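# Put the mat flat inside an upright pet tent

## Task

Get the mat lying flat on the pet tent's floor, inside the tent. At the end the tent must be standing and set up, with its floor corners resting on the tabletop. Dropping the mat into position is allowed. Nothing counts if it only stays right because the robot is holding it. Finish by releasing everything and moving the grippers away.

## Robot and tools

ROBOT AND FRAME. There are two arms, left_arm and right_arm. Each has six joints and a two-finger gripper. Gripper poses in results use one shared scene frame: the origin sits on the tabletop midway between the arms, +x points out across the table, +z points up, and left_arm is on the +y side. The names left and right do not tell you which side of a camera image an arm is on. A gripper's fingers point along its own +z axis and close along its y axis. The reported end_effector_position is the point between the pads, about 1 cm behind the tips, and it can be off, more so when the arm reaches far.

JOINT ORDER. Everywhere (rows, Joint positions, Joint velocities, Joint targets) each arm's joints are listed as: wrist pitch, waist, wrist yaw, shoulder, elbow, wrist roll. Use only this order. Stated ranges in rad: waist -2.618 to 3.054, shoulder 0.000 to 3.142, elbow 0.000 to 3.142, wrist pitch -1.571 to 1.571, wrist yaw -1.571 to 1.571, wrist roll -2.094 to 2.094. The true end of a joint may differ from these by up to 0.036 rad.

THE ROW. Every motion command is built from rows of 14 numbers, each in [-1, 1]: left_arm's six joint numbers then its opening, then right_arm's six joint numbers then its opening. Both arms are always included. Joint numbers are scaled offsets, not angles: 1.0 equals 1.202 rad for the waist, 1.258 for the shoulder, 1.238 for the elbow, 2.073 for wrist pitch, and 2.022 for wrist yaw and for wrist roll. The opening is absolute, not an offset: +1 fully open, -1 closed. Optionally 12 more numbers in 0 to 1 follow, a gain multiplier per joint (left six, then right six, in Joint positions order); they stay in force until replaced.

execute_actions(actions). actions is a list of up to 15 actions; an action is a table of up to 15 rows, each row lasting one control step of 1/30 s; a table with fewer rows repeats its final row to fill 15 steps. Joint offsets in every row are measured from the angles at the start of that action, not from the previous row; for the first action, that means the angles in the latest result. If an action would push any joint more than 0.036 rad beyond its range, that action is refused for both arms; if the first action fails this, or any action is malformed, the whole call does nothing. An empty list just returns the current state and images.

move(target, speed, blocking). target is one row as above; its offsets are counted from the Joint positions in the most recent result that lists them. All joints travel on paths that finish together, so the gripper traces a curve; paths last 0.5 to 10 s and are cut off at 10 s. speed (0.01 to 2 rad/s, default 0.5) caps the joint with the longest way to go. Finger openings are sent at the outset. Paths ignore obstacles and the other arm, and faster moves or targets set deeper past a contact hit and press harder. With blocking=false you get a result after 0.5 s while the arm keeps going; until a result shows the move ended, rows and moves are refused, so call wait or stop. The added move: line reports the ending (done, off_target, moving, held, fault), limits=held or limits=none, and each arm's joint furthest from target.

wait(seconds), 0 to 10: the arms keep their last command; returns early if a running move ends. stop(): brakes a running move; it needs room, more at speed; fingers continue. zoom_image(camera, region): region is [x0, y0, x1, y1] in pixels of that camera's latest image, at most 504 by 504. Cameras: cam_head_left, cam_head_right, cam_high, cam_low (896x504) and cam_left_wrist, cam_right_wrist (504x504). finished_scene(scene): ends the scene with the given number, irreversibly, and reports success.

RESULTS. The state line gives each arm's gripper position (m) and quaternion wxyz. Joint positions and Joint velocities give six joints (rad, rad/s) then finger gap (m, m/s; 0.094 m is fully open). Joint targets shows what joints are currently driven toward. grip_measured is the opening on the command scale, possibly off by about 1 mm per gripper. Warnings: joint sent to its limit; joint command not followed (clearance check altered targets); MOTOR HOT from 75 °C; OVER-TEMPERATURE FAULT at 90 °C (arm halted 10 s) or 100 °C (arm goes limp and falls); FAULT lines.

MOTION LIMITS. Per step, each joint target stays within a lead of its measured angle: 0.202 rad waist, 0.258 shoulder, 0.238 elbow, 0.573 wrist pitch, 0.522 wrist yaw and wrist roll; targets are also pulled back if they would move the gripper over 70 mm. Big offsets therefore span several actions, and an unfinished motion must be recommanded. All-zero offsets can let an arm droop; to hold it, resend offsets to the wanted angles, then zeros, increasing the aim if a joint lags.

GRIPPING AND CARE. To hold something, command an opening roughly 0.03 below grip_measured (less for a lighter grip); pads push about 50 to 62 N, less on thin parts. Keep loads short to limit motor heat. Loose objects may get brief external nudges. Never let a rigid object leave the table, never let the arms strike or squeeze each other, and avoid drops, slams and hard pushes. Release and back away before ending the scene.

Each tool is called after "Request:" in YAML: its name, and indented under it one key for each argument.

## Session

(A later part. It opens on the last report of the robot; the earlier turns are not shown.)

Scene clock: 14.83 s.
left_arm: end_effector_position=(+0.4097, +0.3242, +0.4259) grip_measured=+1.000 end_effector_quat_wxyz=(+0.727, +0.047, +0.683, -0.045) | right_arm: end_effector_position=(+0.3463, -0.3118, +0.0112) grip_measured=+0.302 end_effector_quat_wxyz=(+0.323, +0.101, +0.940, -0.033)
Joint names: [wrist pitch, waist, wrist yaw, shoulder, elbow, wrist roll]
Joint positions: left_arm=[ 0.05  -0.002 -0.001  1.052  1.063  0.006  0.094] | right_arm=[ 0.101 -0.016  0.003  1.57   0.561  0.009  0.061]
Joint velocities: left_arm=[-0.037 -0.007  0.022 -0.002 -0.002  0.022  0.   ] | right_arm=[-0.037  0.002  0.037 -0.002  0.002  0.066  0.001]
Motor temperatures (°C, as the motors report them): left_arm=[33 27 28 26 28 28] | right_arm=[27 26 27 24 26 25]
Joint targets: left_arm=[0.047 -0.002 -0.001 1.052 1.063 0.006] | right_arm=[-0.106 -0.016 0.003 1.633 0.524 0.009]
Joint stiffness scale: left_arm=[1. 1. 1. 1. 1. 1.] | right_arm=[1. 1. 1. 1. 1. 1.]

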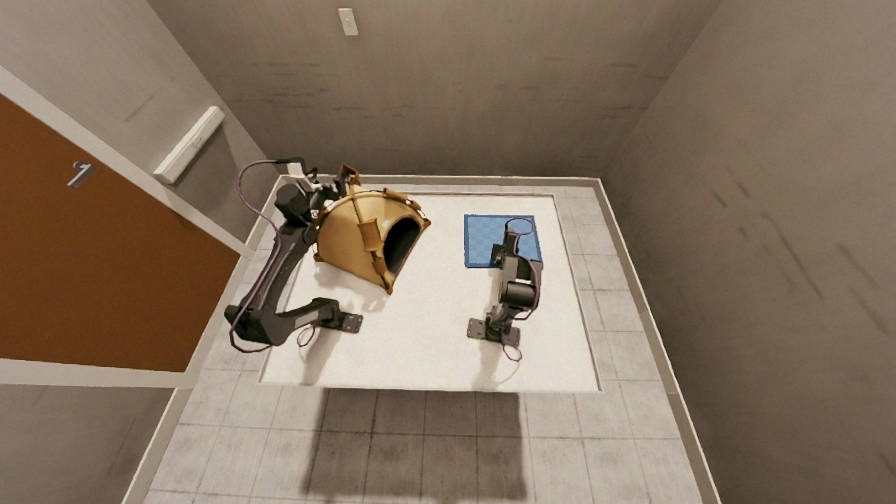

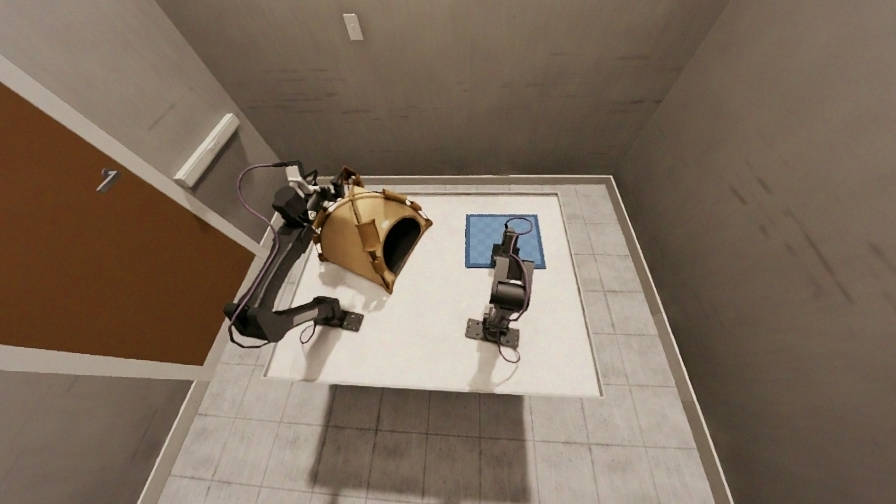

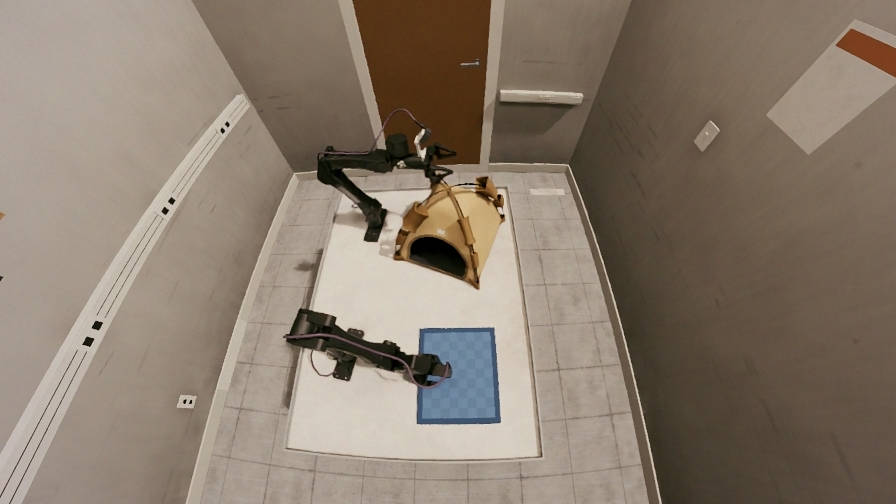

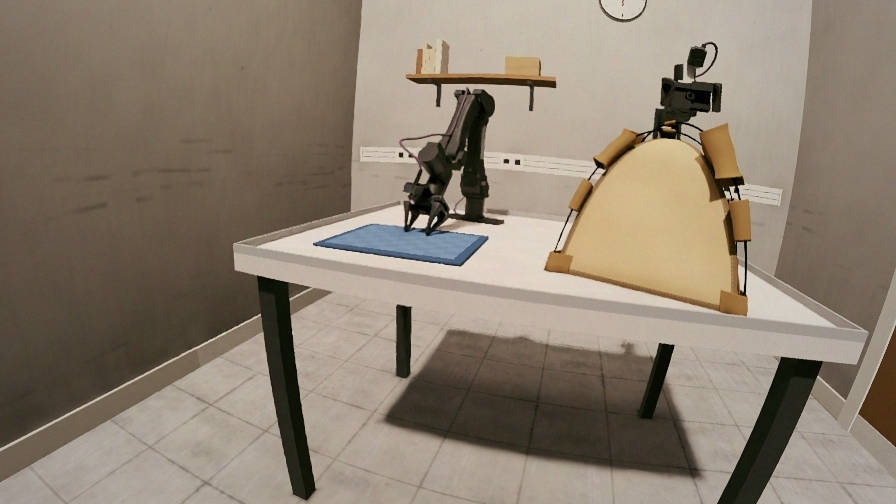

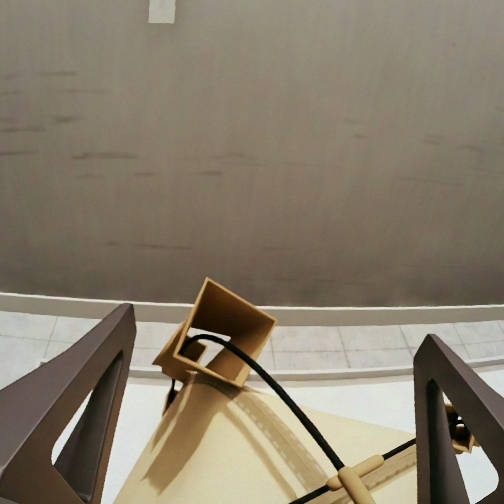

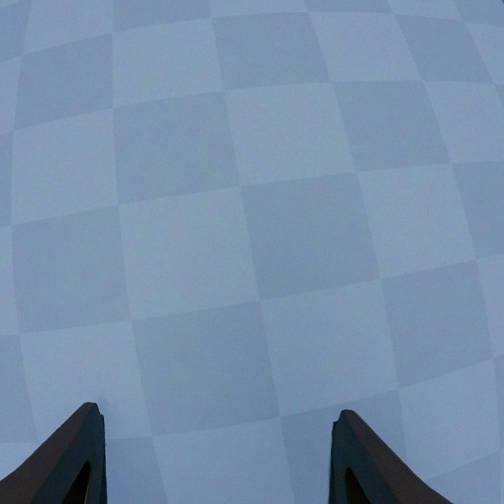

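Request:
move:
  target: [-0.02,0,0,0,0,0,1,0.03,0.8,0,-0.55,-0.278,0,0.3]
  speed: 0.7

Scene clock: 17.43 s.
left_arm: end_effector_position=(+0.4100, +0.3242, +0.4216) grip_measured=+1.000 end_effector_quat_wxyz=(+0.721, +0.047, +0.690, -0.045) | right_arm: end_effector_position=(+0.2190, -0.0367, +0.0934) grip_measured=+0.302 end_effector_quat_wxyz=(+0.461, -0.312, +0.810, +0.182)
Joint names: [wrist pitch, waist, wrist yaw, shoulder, elbow, wrist roll]
Joint positions: left_arm=[ 0.033 -0.002 -0.001  1.052  1.063  0.006  0.094] | right_arm=[0.141 0.935 0.003 0.902 0.228 0.009 0.061]
Joint velocities: left_arm=[ 0.037  0.007  0.022 -0.007 -0.002 -0.037  0.   ] | right_arm=[-0.051 -0.007 -0.037  0.012  0.017 -0.007  0.   ]
Motor temperatures (°C, as the motors report them): left_arm=[33 27 28 26 28 28] | right_arm=[27 26 27 24 26 25]
Joint targets: left_arm=[0.009 -0.002 -0.001 1.052 1.063 0.006] | right_arm=[0.163 0.945 0.003 0.878 0.217 0.009]
Joint stiffness scale: left_arm=[1. 1. 1. 1. 1. 1.] | right_arm=[1. 1. 1. 1. 1. 1.]
move: off_target (left_arm, right_arm); limits=none; left_arm: farthest joint: the wrist pitch, 0.025 radians from its target (0.042 radians at the start); right_arm: farthest joint: the shoulder, 0.023 radians from its target (0.692 radians at the start)

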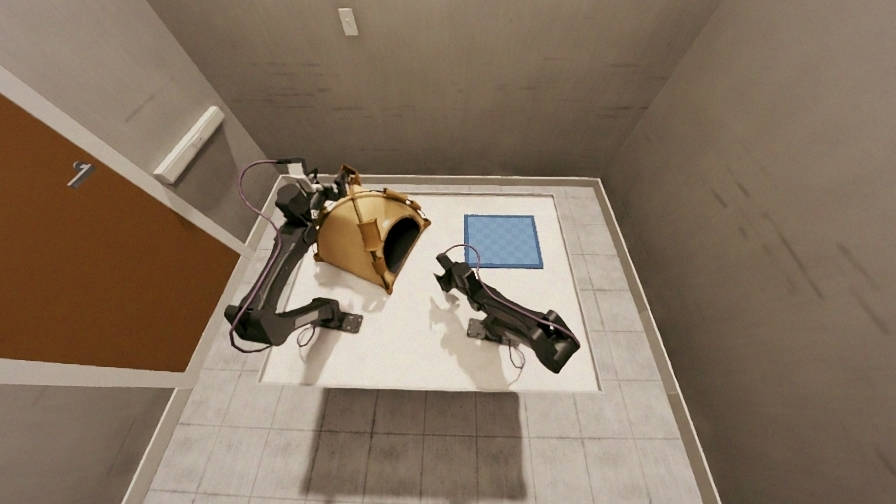

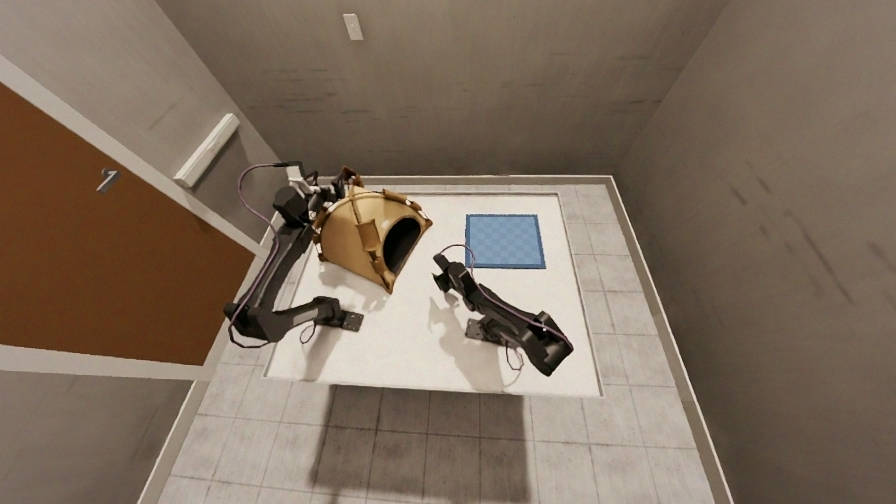

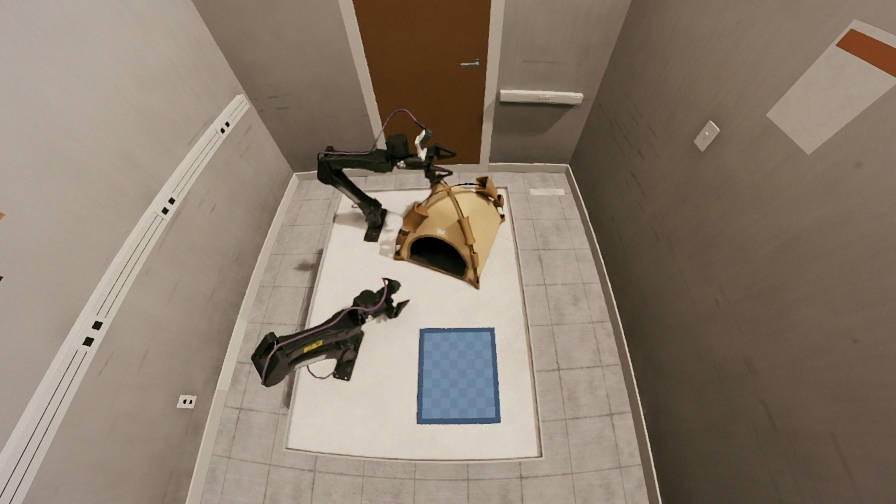

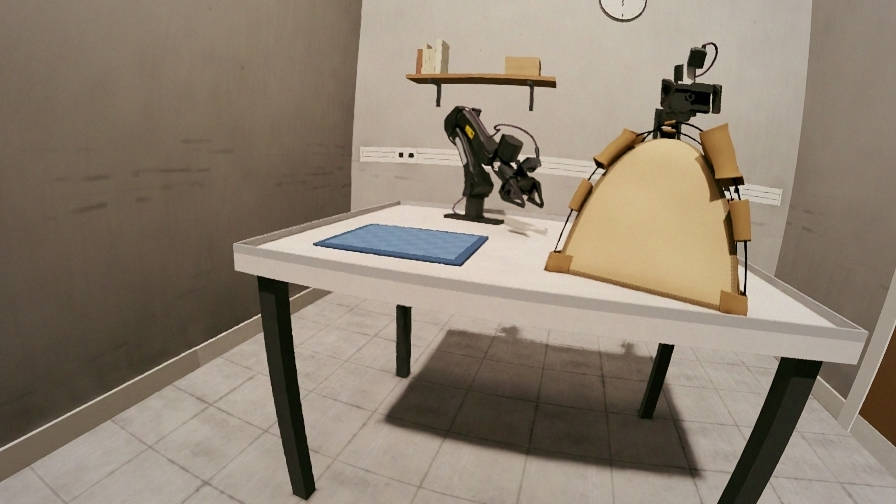

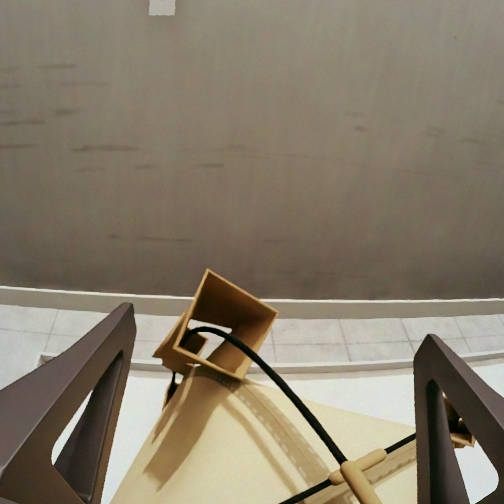

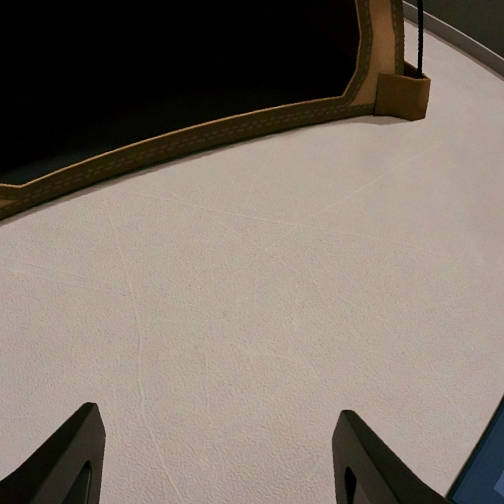

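Request:
move:
  target: [0,0,0,0,0,0,1,0.15,0.12,0,0,0,0,0.3]
  speed: 0.7

Request:
zoom_image:
  camera: "cam_high"
  region: [370, 160, 560, 470]

Scene clock: 19.00 s.
left_arm: end_effector_position=(+0.4099, +0.3242, +0.4226) grip_measured=+1.000 end_effector_quat_wxyz=(+0.723, +0.047, +0.688, -0.045) | right_arm: end_effector_position=(+0.2072, +0.0117, +0.1598) grip_measured=+0.302 end_effector_quat_wxyz=(+0.557, -0.332, +0.714, +0.264)
Joint names: [wrist pitch, waist, wrist yaw, shoulder, elbow, wrist roll]
Joint positions: left_arm=[ 0.037 -0.002 -0.001  1.052  1.063  0.006  0.094] | right_arm=[0.431 1.069 0.003 0.902 0.228 0.009 0.061]
Joint velocities: left_arm=[-0.007 -0.002  0.037 -0.007 -0.007 -0.037  0.   ] | right_arm=[ 0.007 -0.007 -0.051 -0.017 -0.012  0.066 -0.001]
Motor temperatures (°C, as the motors report them): left_arm=[33 27 28 26 28 28] | right_arm=[28 26 27 24 26 25]
Joint targets: left_arm=[0.033 -0.002 -0.001 1.052 1.063 0.006] | right_arm=[0.452 1.080 0.003 0.902 0.228 0.009]
Joint stiffness scale: left_arm=[1. 1. 1. 1. 1. 1.] | right_arm=[1. 1. 1. 1. 1. 1.]
move: off_target (right_arm); limits=none; left_arm: farthest joint: the wrist pitch, 0.004 radians from its target (0.000 radians at the start); right_arm: farthest joint: the wrist pitch, 0.021 radians from its target (0.310 radians at the start)

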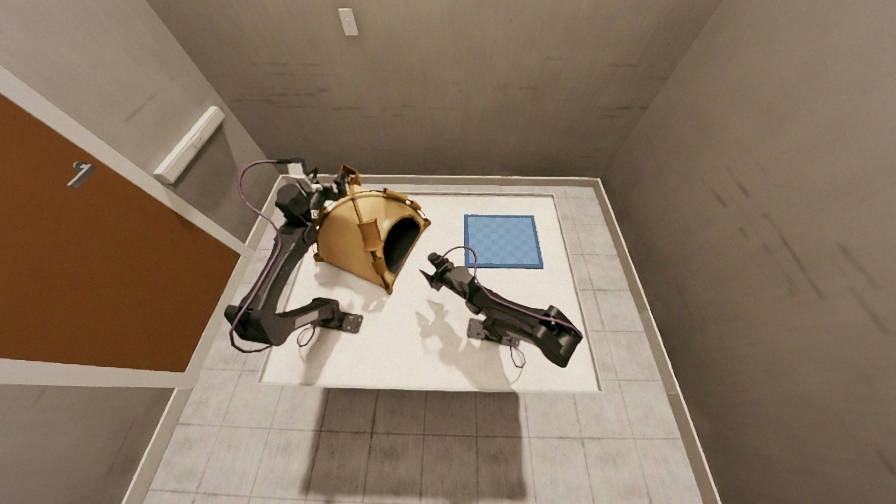

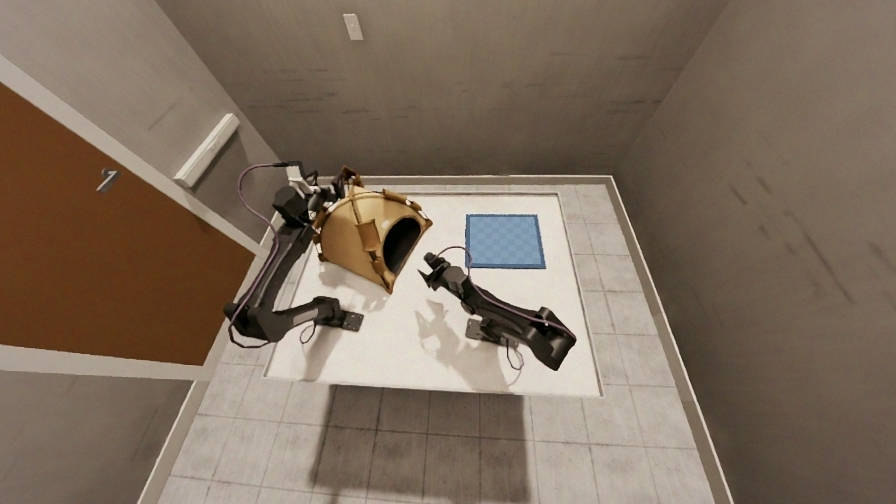

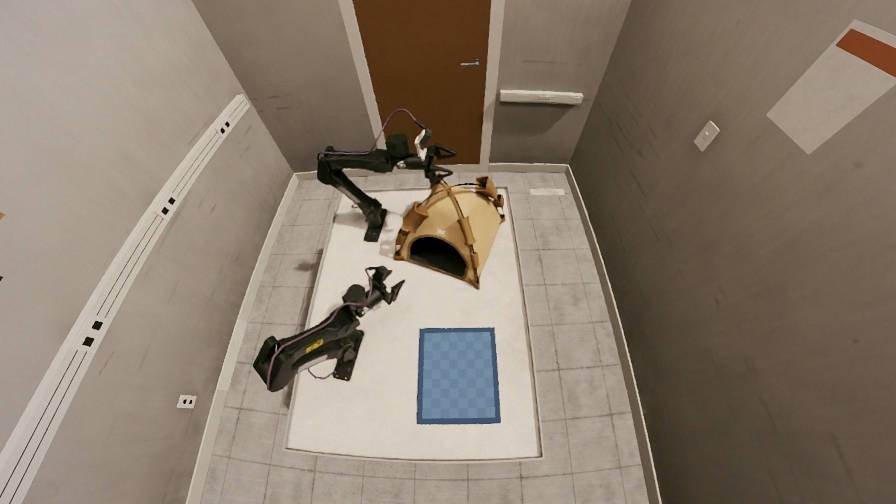

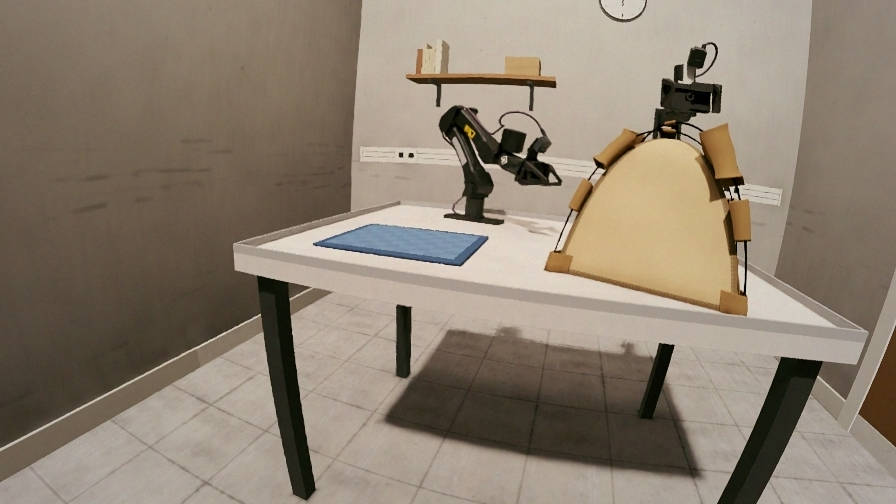

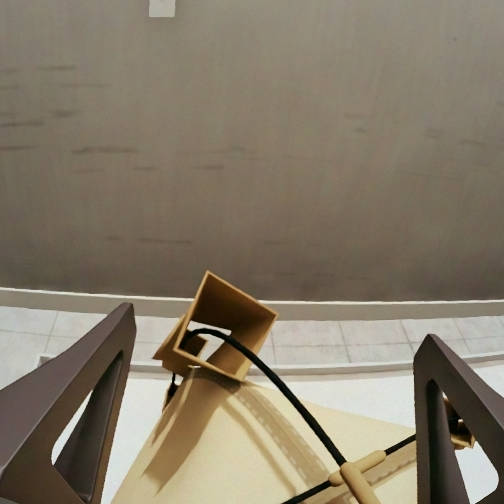

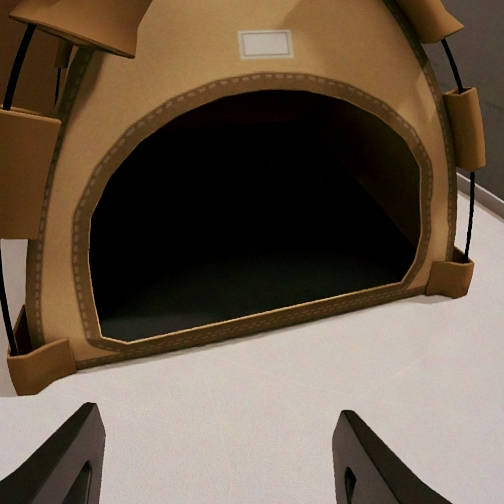

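Region (370, 160, 560, 470) of cam_high's 896x504 image, scaled by 1.626, with more detail than that image has; it fills the left 309 columns of this view, and the rest is white.

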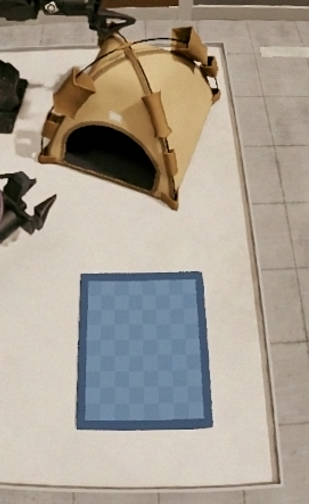

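Request:
move:
  target: [0,0,0,0,0,0,1,-0.04,-0.903,0,0.19,-0.054,0.772,-0.15]
  speed: 1.0

Request:
zoom_image:
  camera: "cam_low"
  region: [300, 150, 520, 280]

Scene clock: 22.53 s.
left_arm: end_effector_position=(+0.4099, +0.3242, +0.4235) grip_measured=+1.000 end_effector_quat_wxyz=(+0.724, +0.047, +0.687, -0.045) | right_arm: end_effector_position=(+0.2960, -0.2977, +0.0499) grip_measured=-0.148 end_effector_quat_wxyz=(+0.359, +0.683, +0.564, +0.294)
Joint names: [wrist pitch, waist, wrist yaw, shoulder, elbow, wrist roll]
Joint positions: left_arm=[ 0.041 -0.002 -0.001  1.052  1.063  0.006  0.094] | right_arm=[ 0.353 -0.006  0.     1.13   0.172  1.568  0.04 ]
Joint velocities: left_arm=[ 0.007 -0.002  0.022 -0.017  0.007  0.022  0.   ] | right_arm=[-0.007 -0.012 -0.066 -0.007  0.007 -0.037 -0.001]
Motor temperatures (°C, as the motors report them): left_arm=[34 27 28 26 28 28] | right_arm=[28 26 27 24 27 25]
Joint targets: left_arm=[0.037 -0.002 -0.001 1.052 1.063 0.006] | right_arm=[0.348 -0.016 0.003 1.141 0.161 1.570]
Joint stiffness scale: left_arm=[1. 1. 1. 1. 1. 1.] | right_arm=[1. 1. 1. 1. 1. 1.]
move: done; limits=none; left_arm: farthest joint: the wrist pitch, 0.004 radians from its target (0.000 radians at the start); right_arm: farthest joint: the shoulder, 0.011 radians from its target (0.239 radians at the start)

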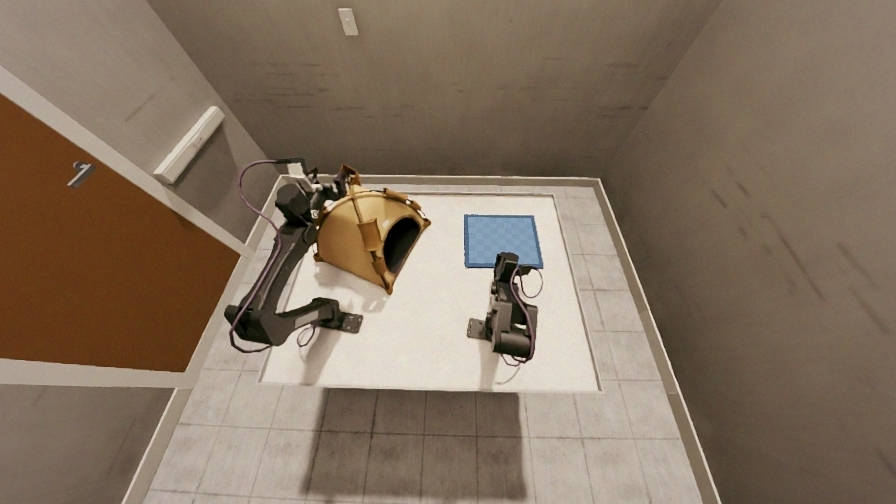

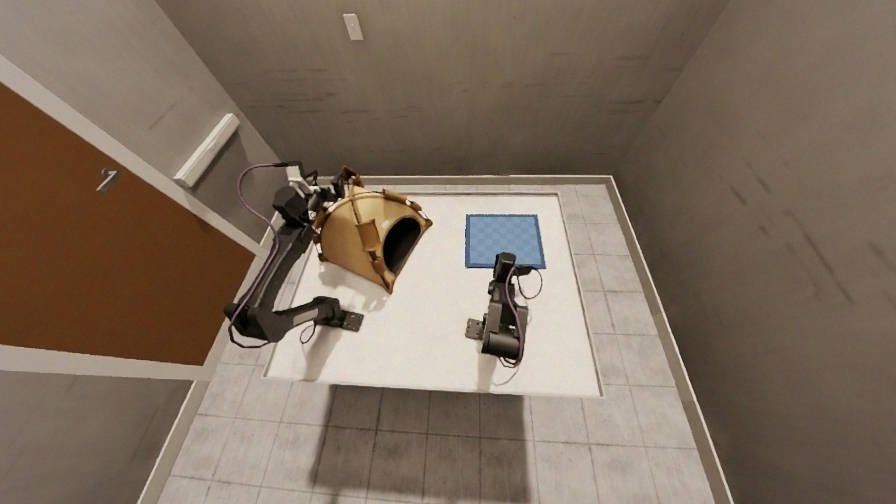

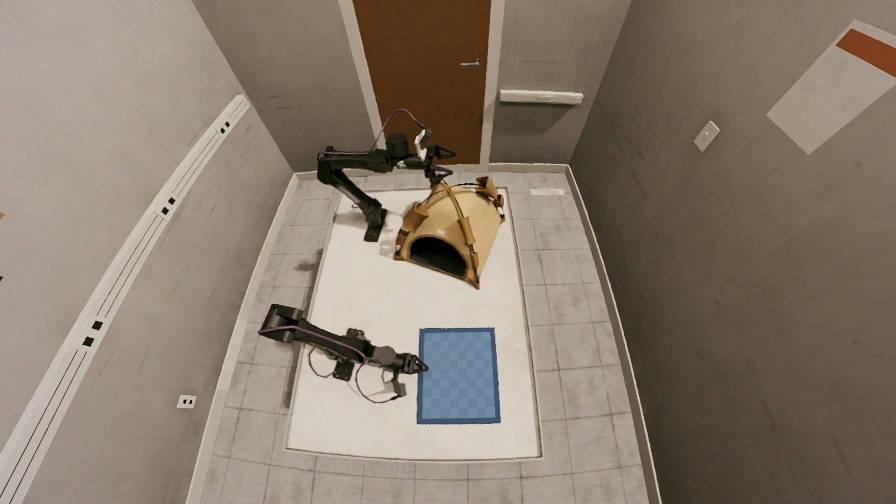

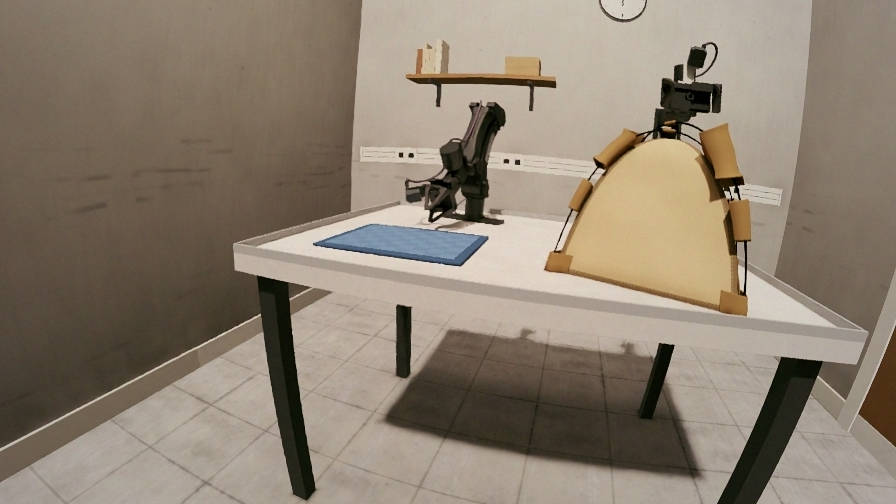

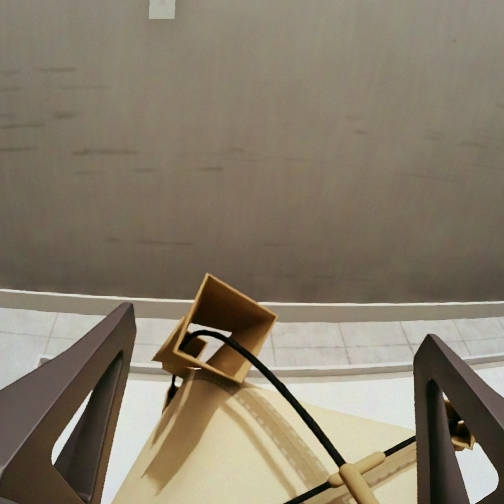

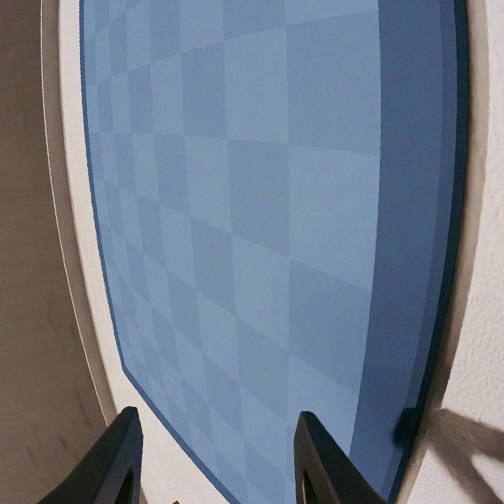

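Region (300, 150, 520, 280) of cam_low's 896x504 image, scaled by 2.291, with more detail than that image has; it fills the top 298 rows of this view, and the rest is white.

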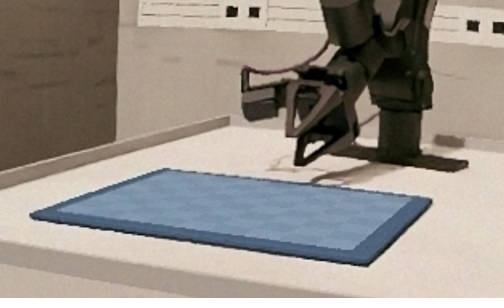

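Lower mainly with wrist pitch (moves tip back too).

Request:
move:
  target: [0,0,0,0,0,0,1,-0.045,0,0,0.04,0,0,-0.15]
  speed: 0.2

Scene clock: 23.70 s.
left_arm: end_effector_position=(+0.4098, +0.3242, +0.4246) grip_measured=+1.000 end_effector_quat_wxyz=(+0.725, +0.047, +0.685, -0.045) | right_arm: end_effector_position=(+0.2838, -0.2953, +0.0275) grip_measured=-0.149 end_effector_quat_wxyz=(+0.324, +0.700, +0.577, +0.266)
Joint names: [wrist pitch, waist, wrist yaw, shoulder, elbow, wrist roll]
Joint positions: left_arm=[ 0.045 -0.002 -0.001  1.052  1.063  0.006  0.094] | right_arm=[ 0.289 -0.006  0.     1.167  0.172  1.568  0.04 ]
Joint velocities: left_arm=[-0.066  0.002 -0.007 -0.002  0.007 -0.037  0.   ] | right_arm=[-0.066 -0.002  0.095 -0.002 -0.002 -0.051  0.   ]
Motor temperatures (°C, as the motors report them): left_arm=[34 27 28 26 28 28] | right_arm=[28 26 27 24 27 25]
Joint targets: left_arm=[0.041 -0.002 -0.001 1.052 1.063 0.006] | right_arm=[0.259 -0.006 0.000 1.181 0.172 1.568]
Joint stiffness scale: left_arm=[1. 1. 1. 1. 1. 1.] | right_arm=[1. 1. 1. 1. 1. 1.]
move: off_target (right_arm); limits=none; left_arm: farthest joint: the wrist pitch, 0.004 radians from its target (0.000 radians at the start); right_arm: farthest joint: the wrist pitch, 0.030 radians from its target (0.093 radians at the start)

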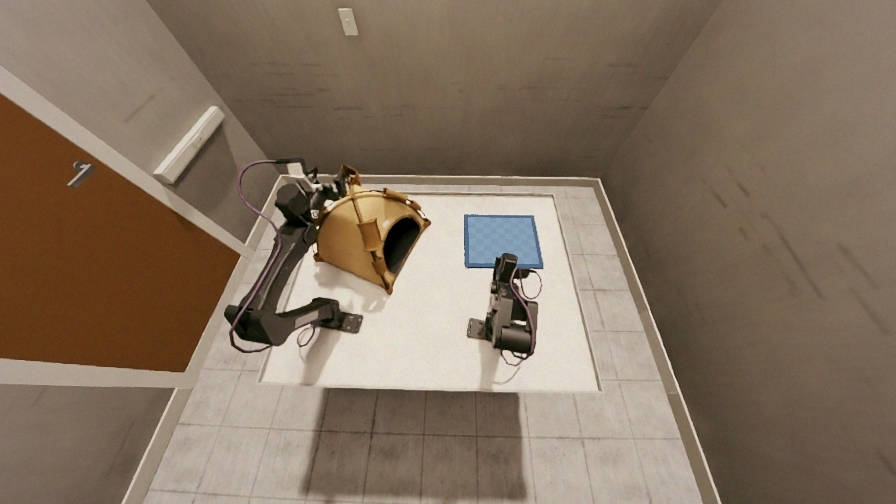

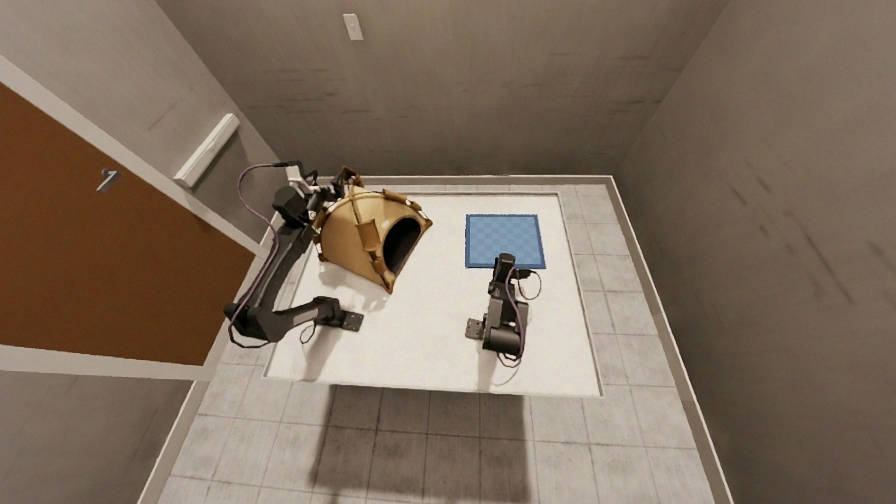

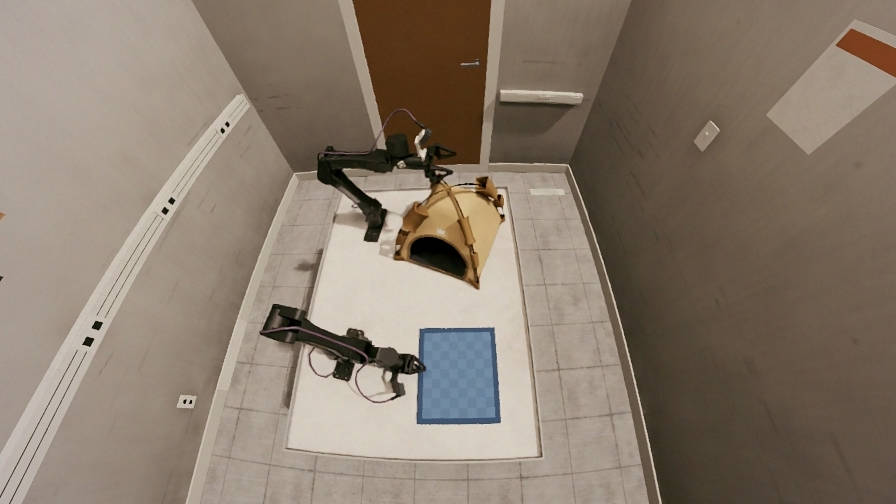

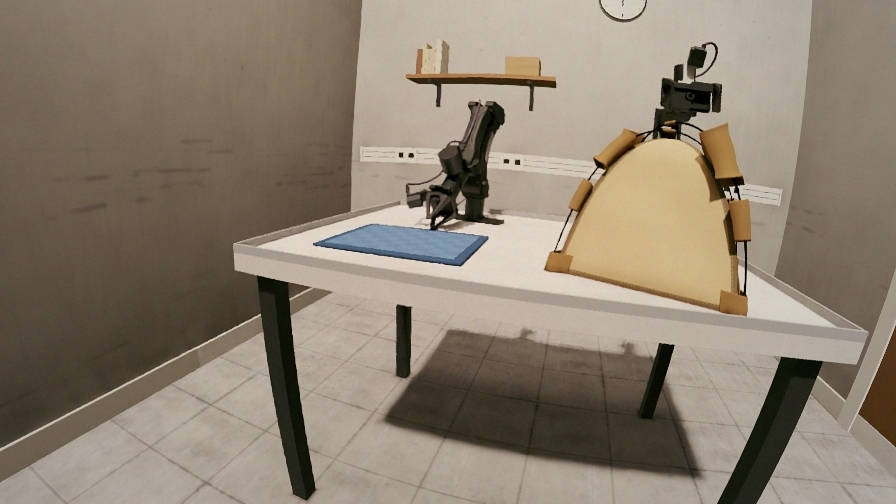

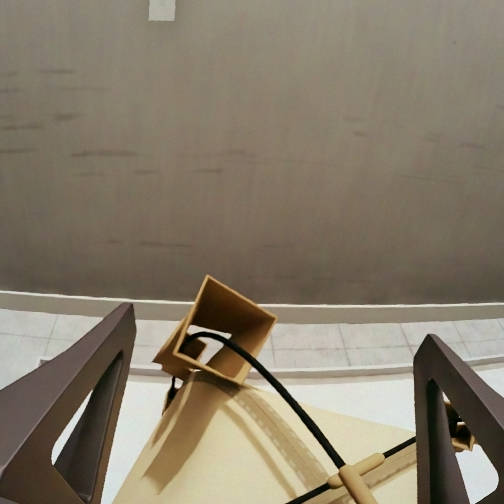

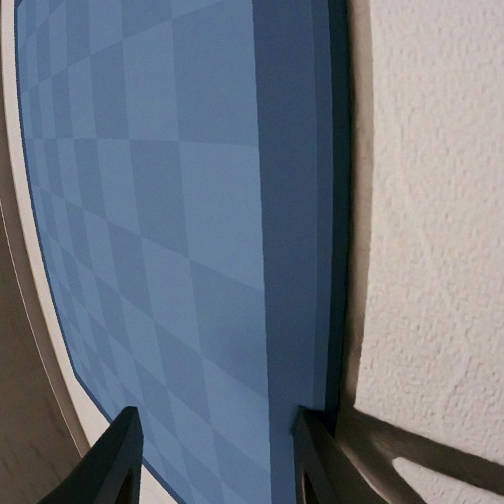

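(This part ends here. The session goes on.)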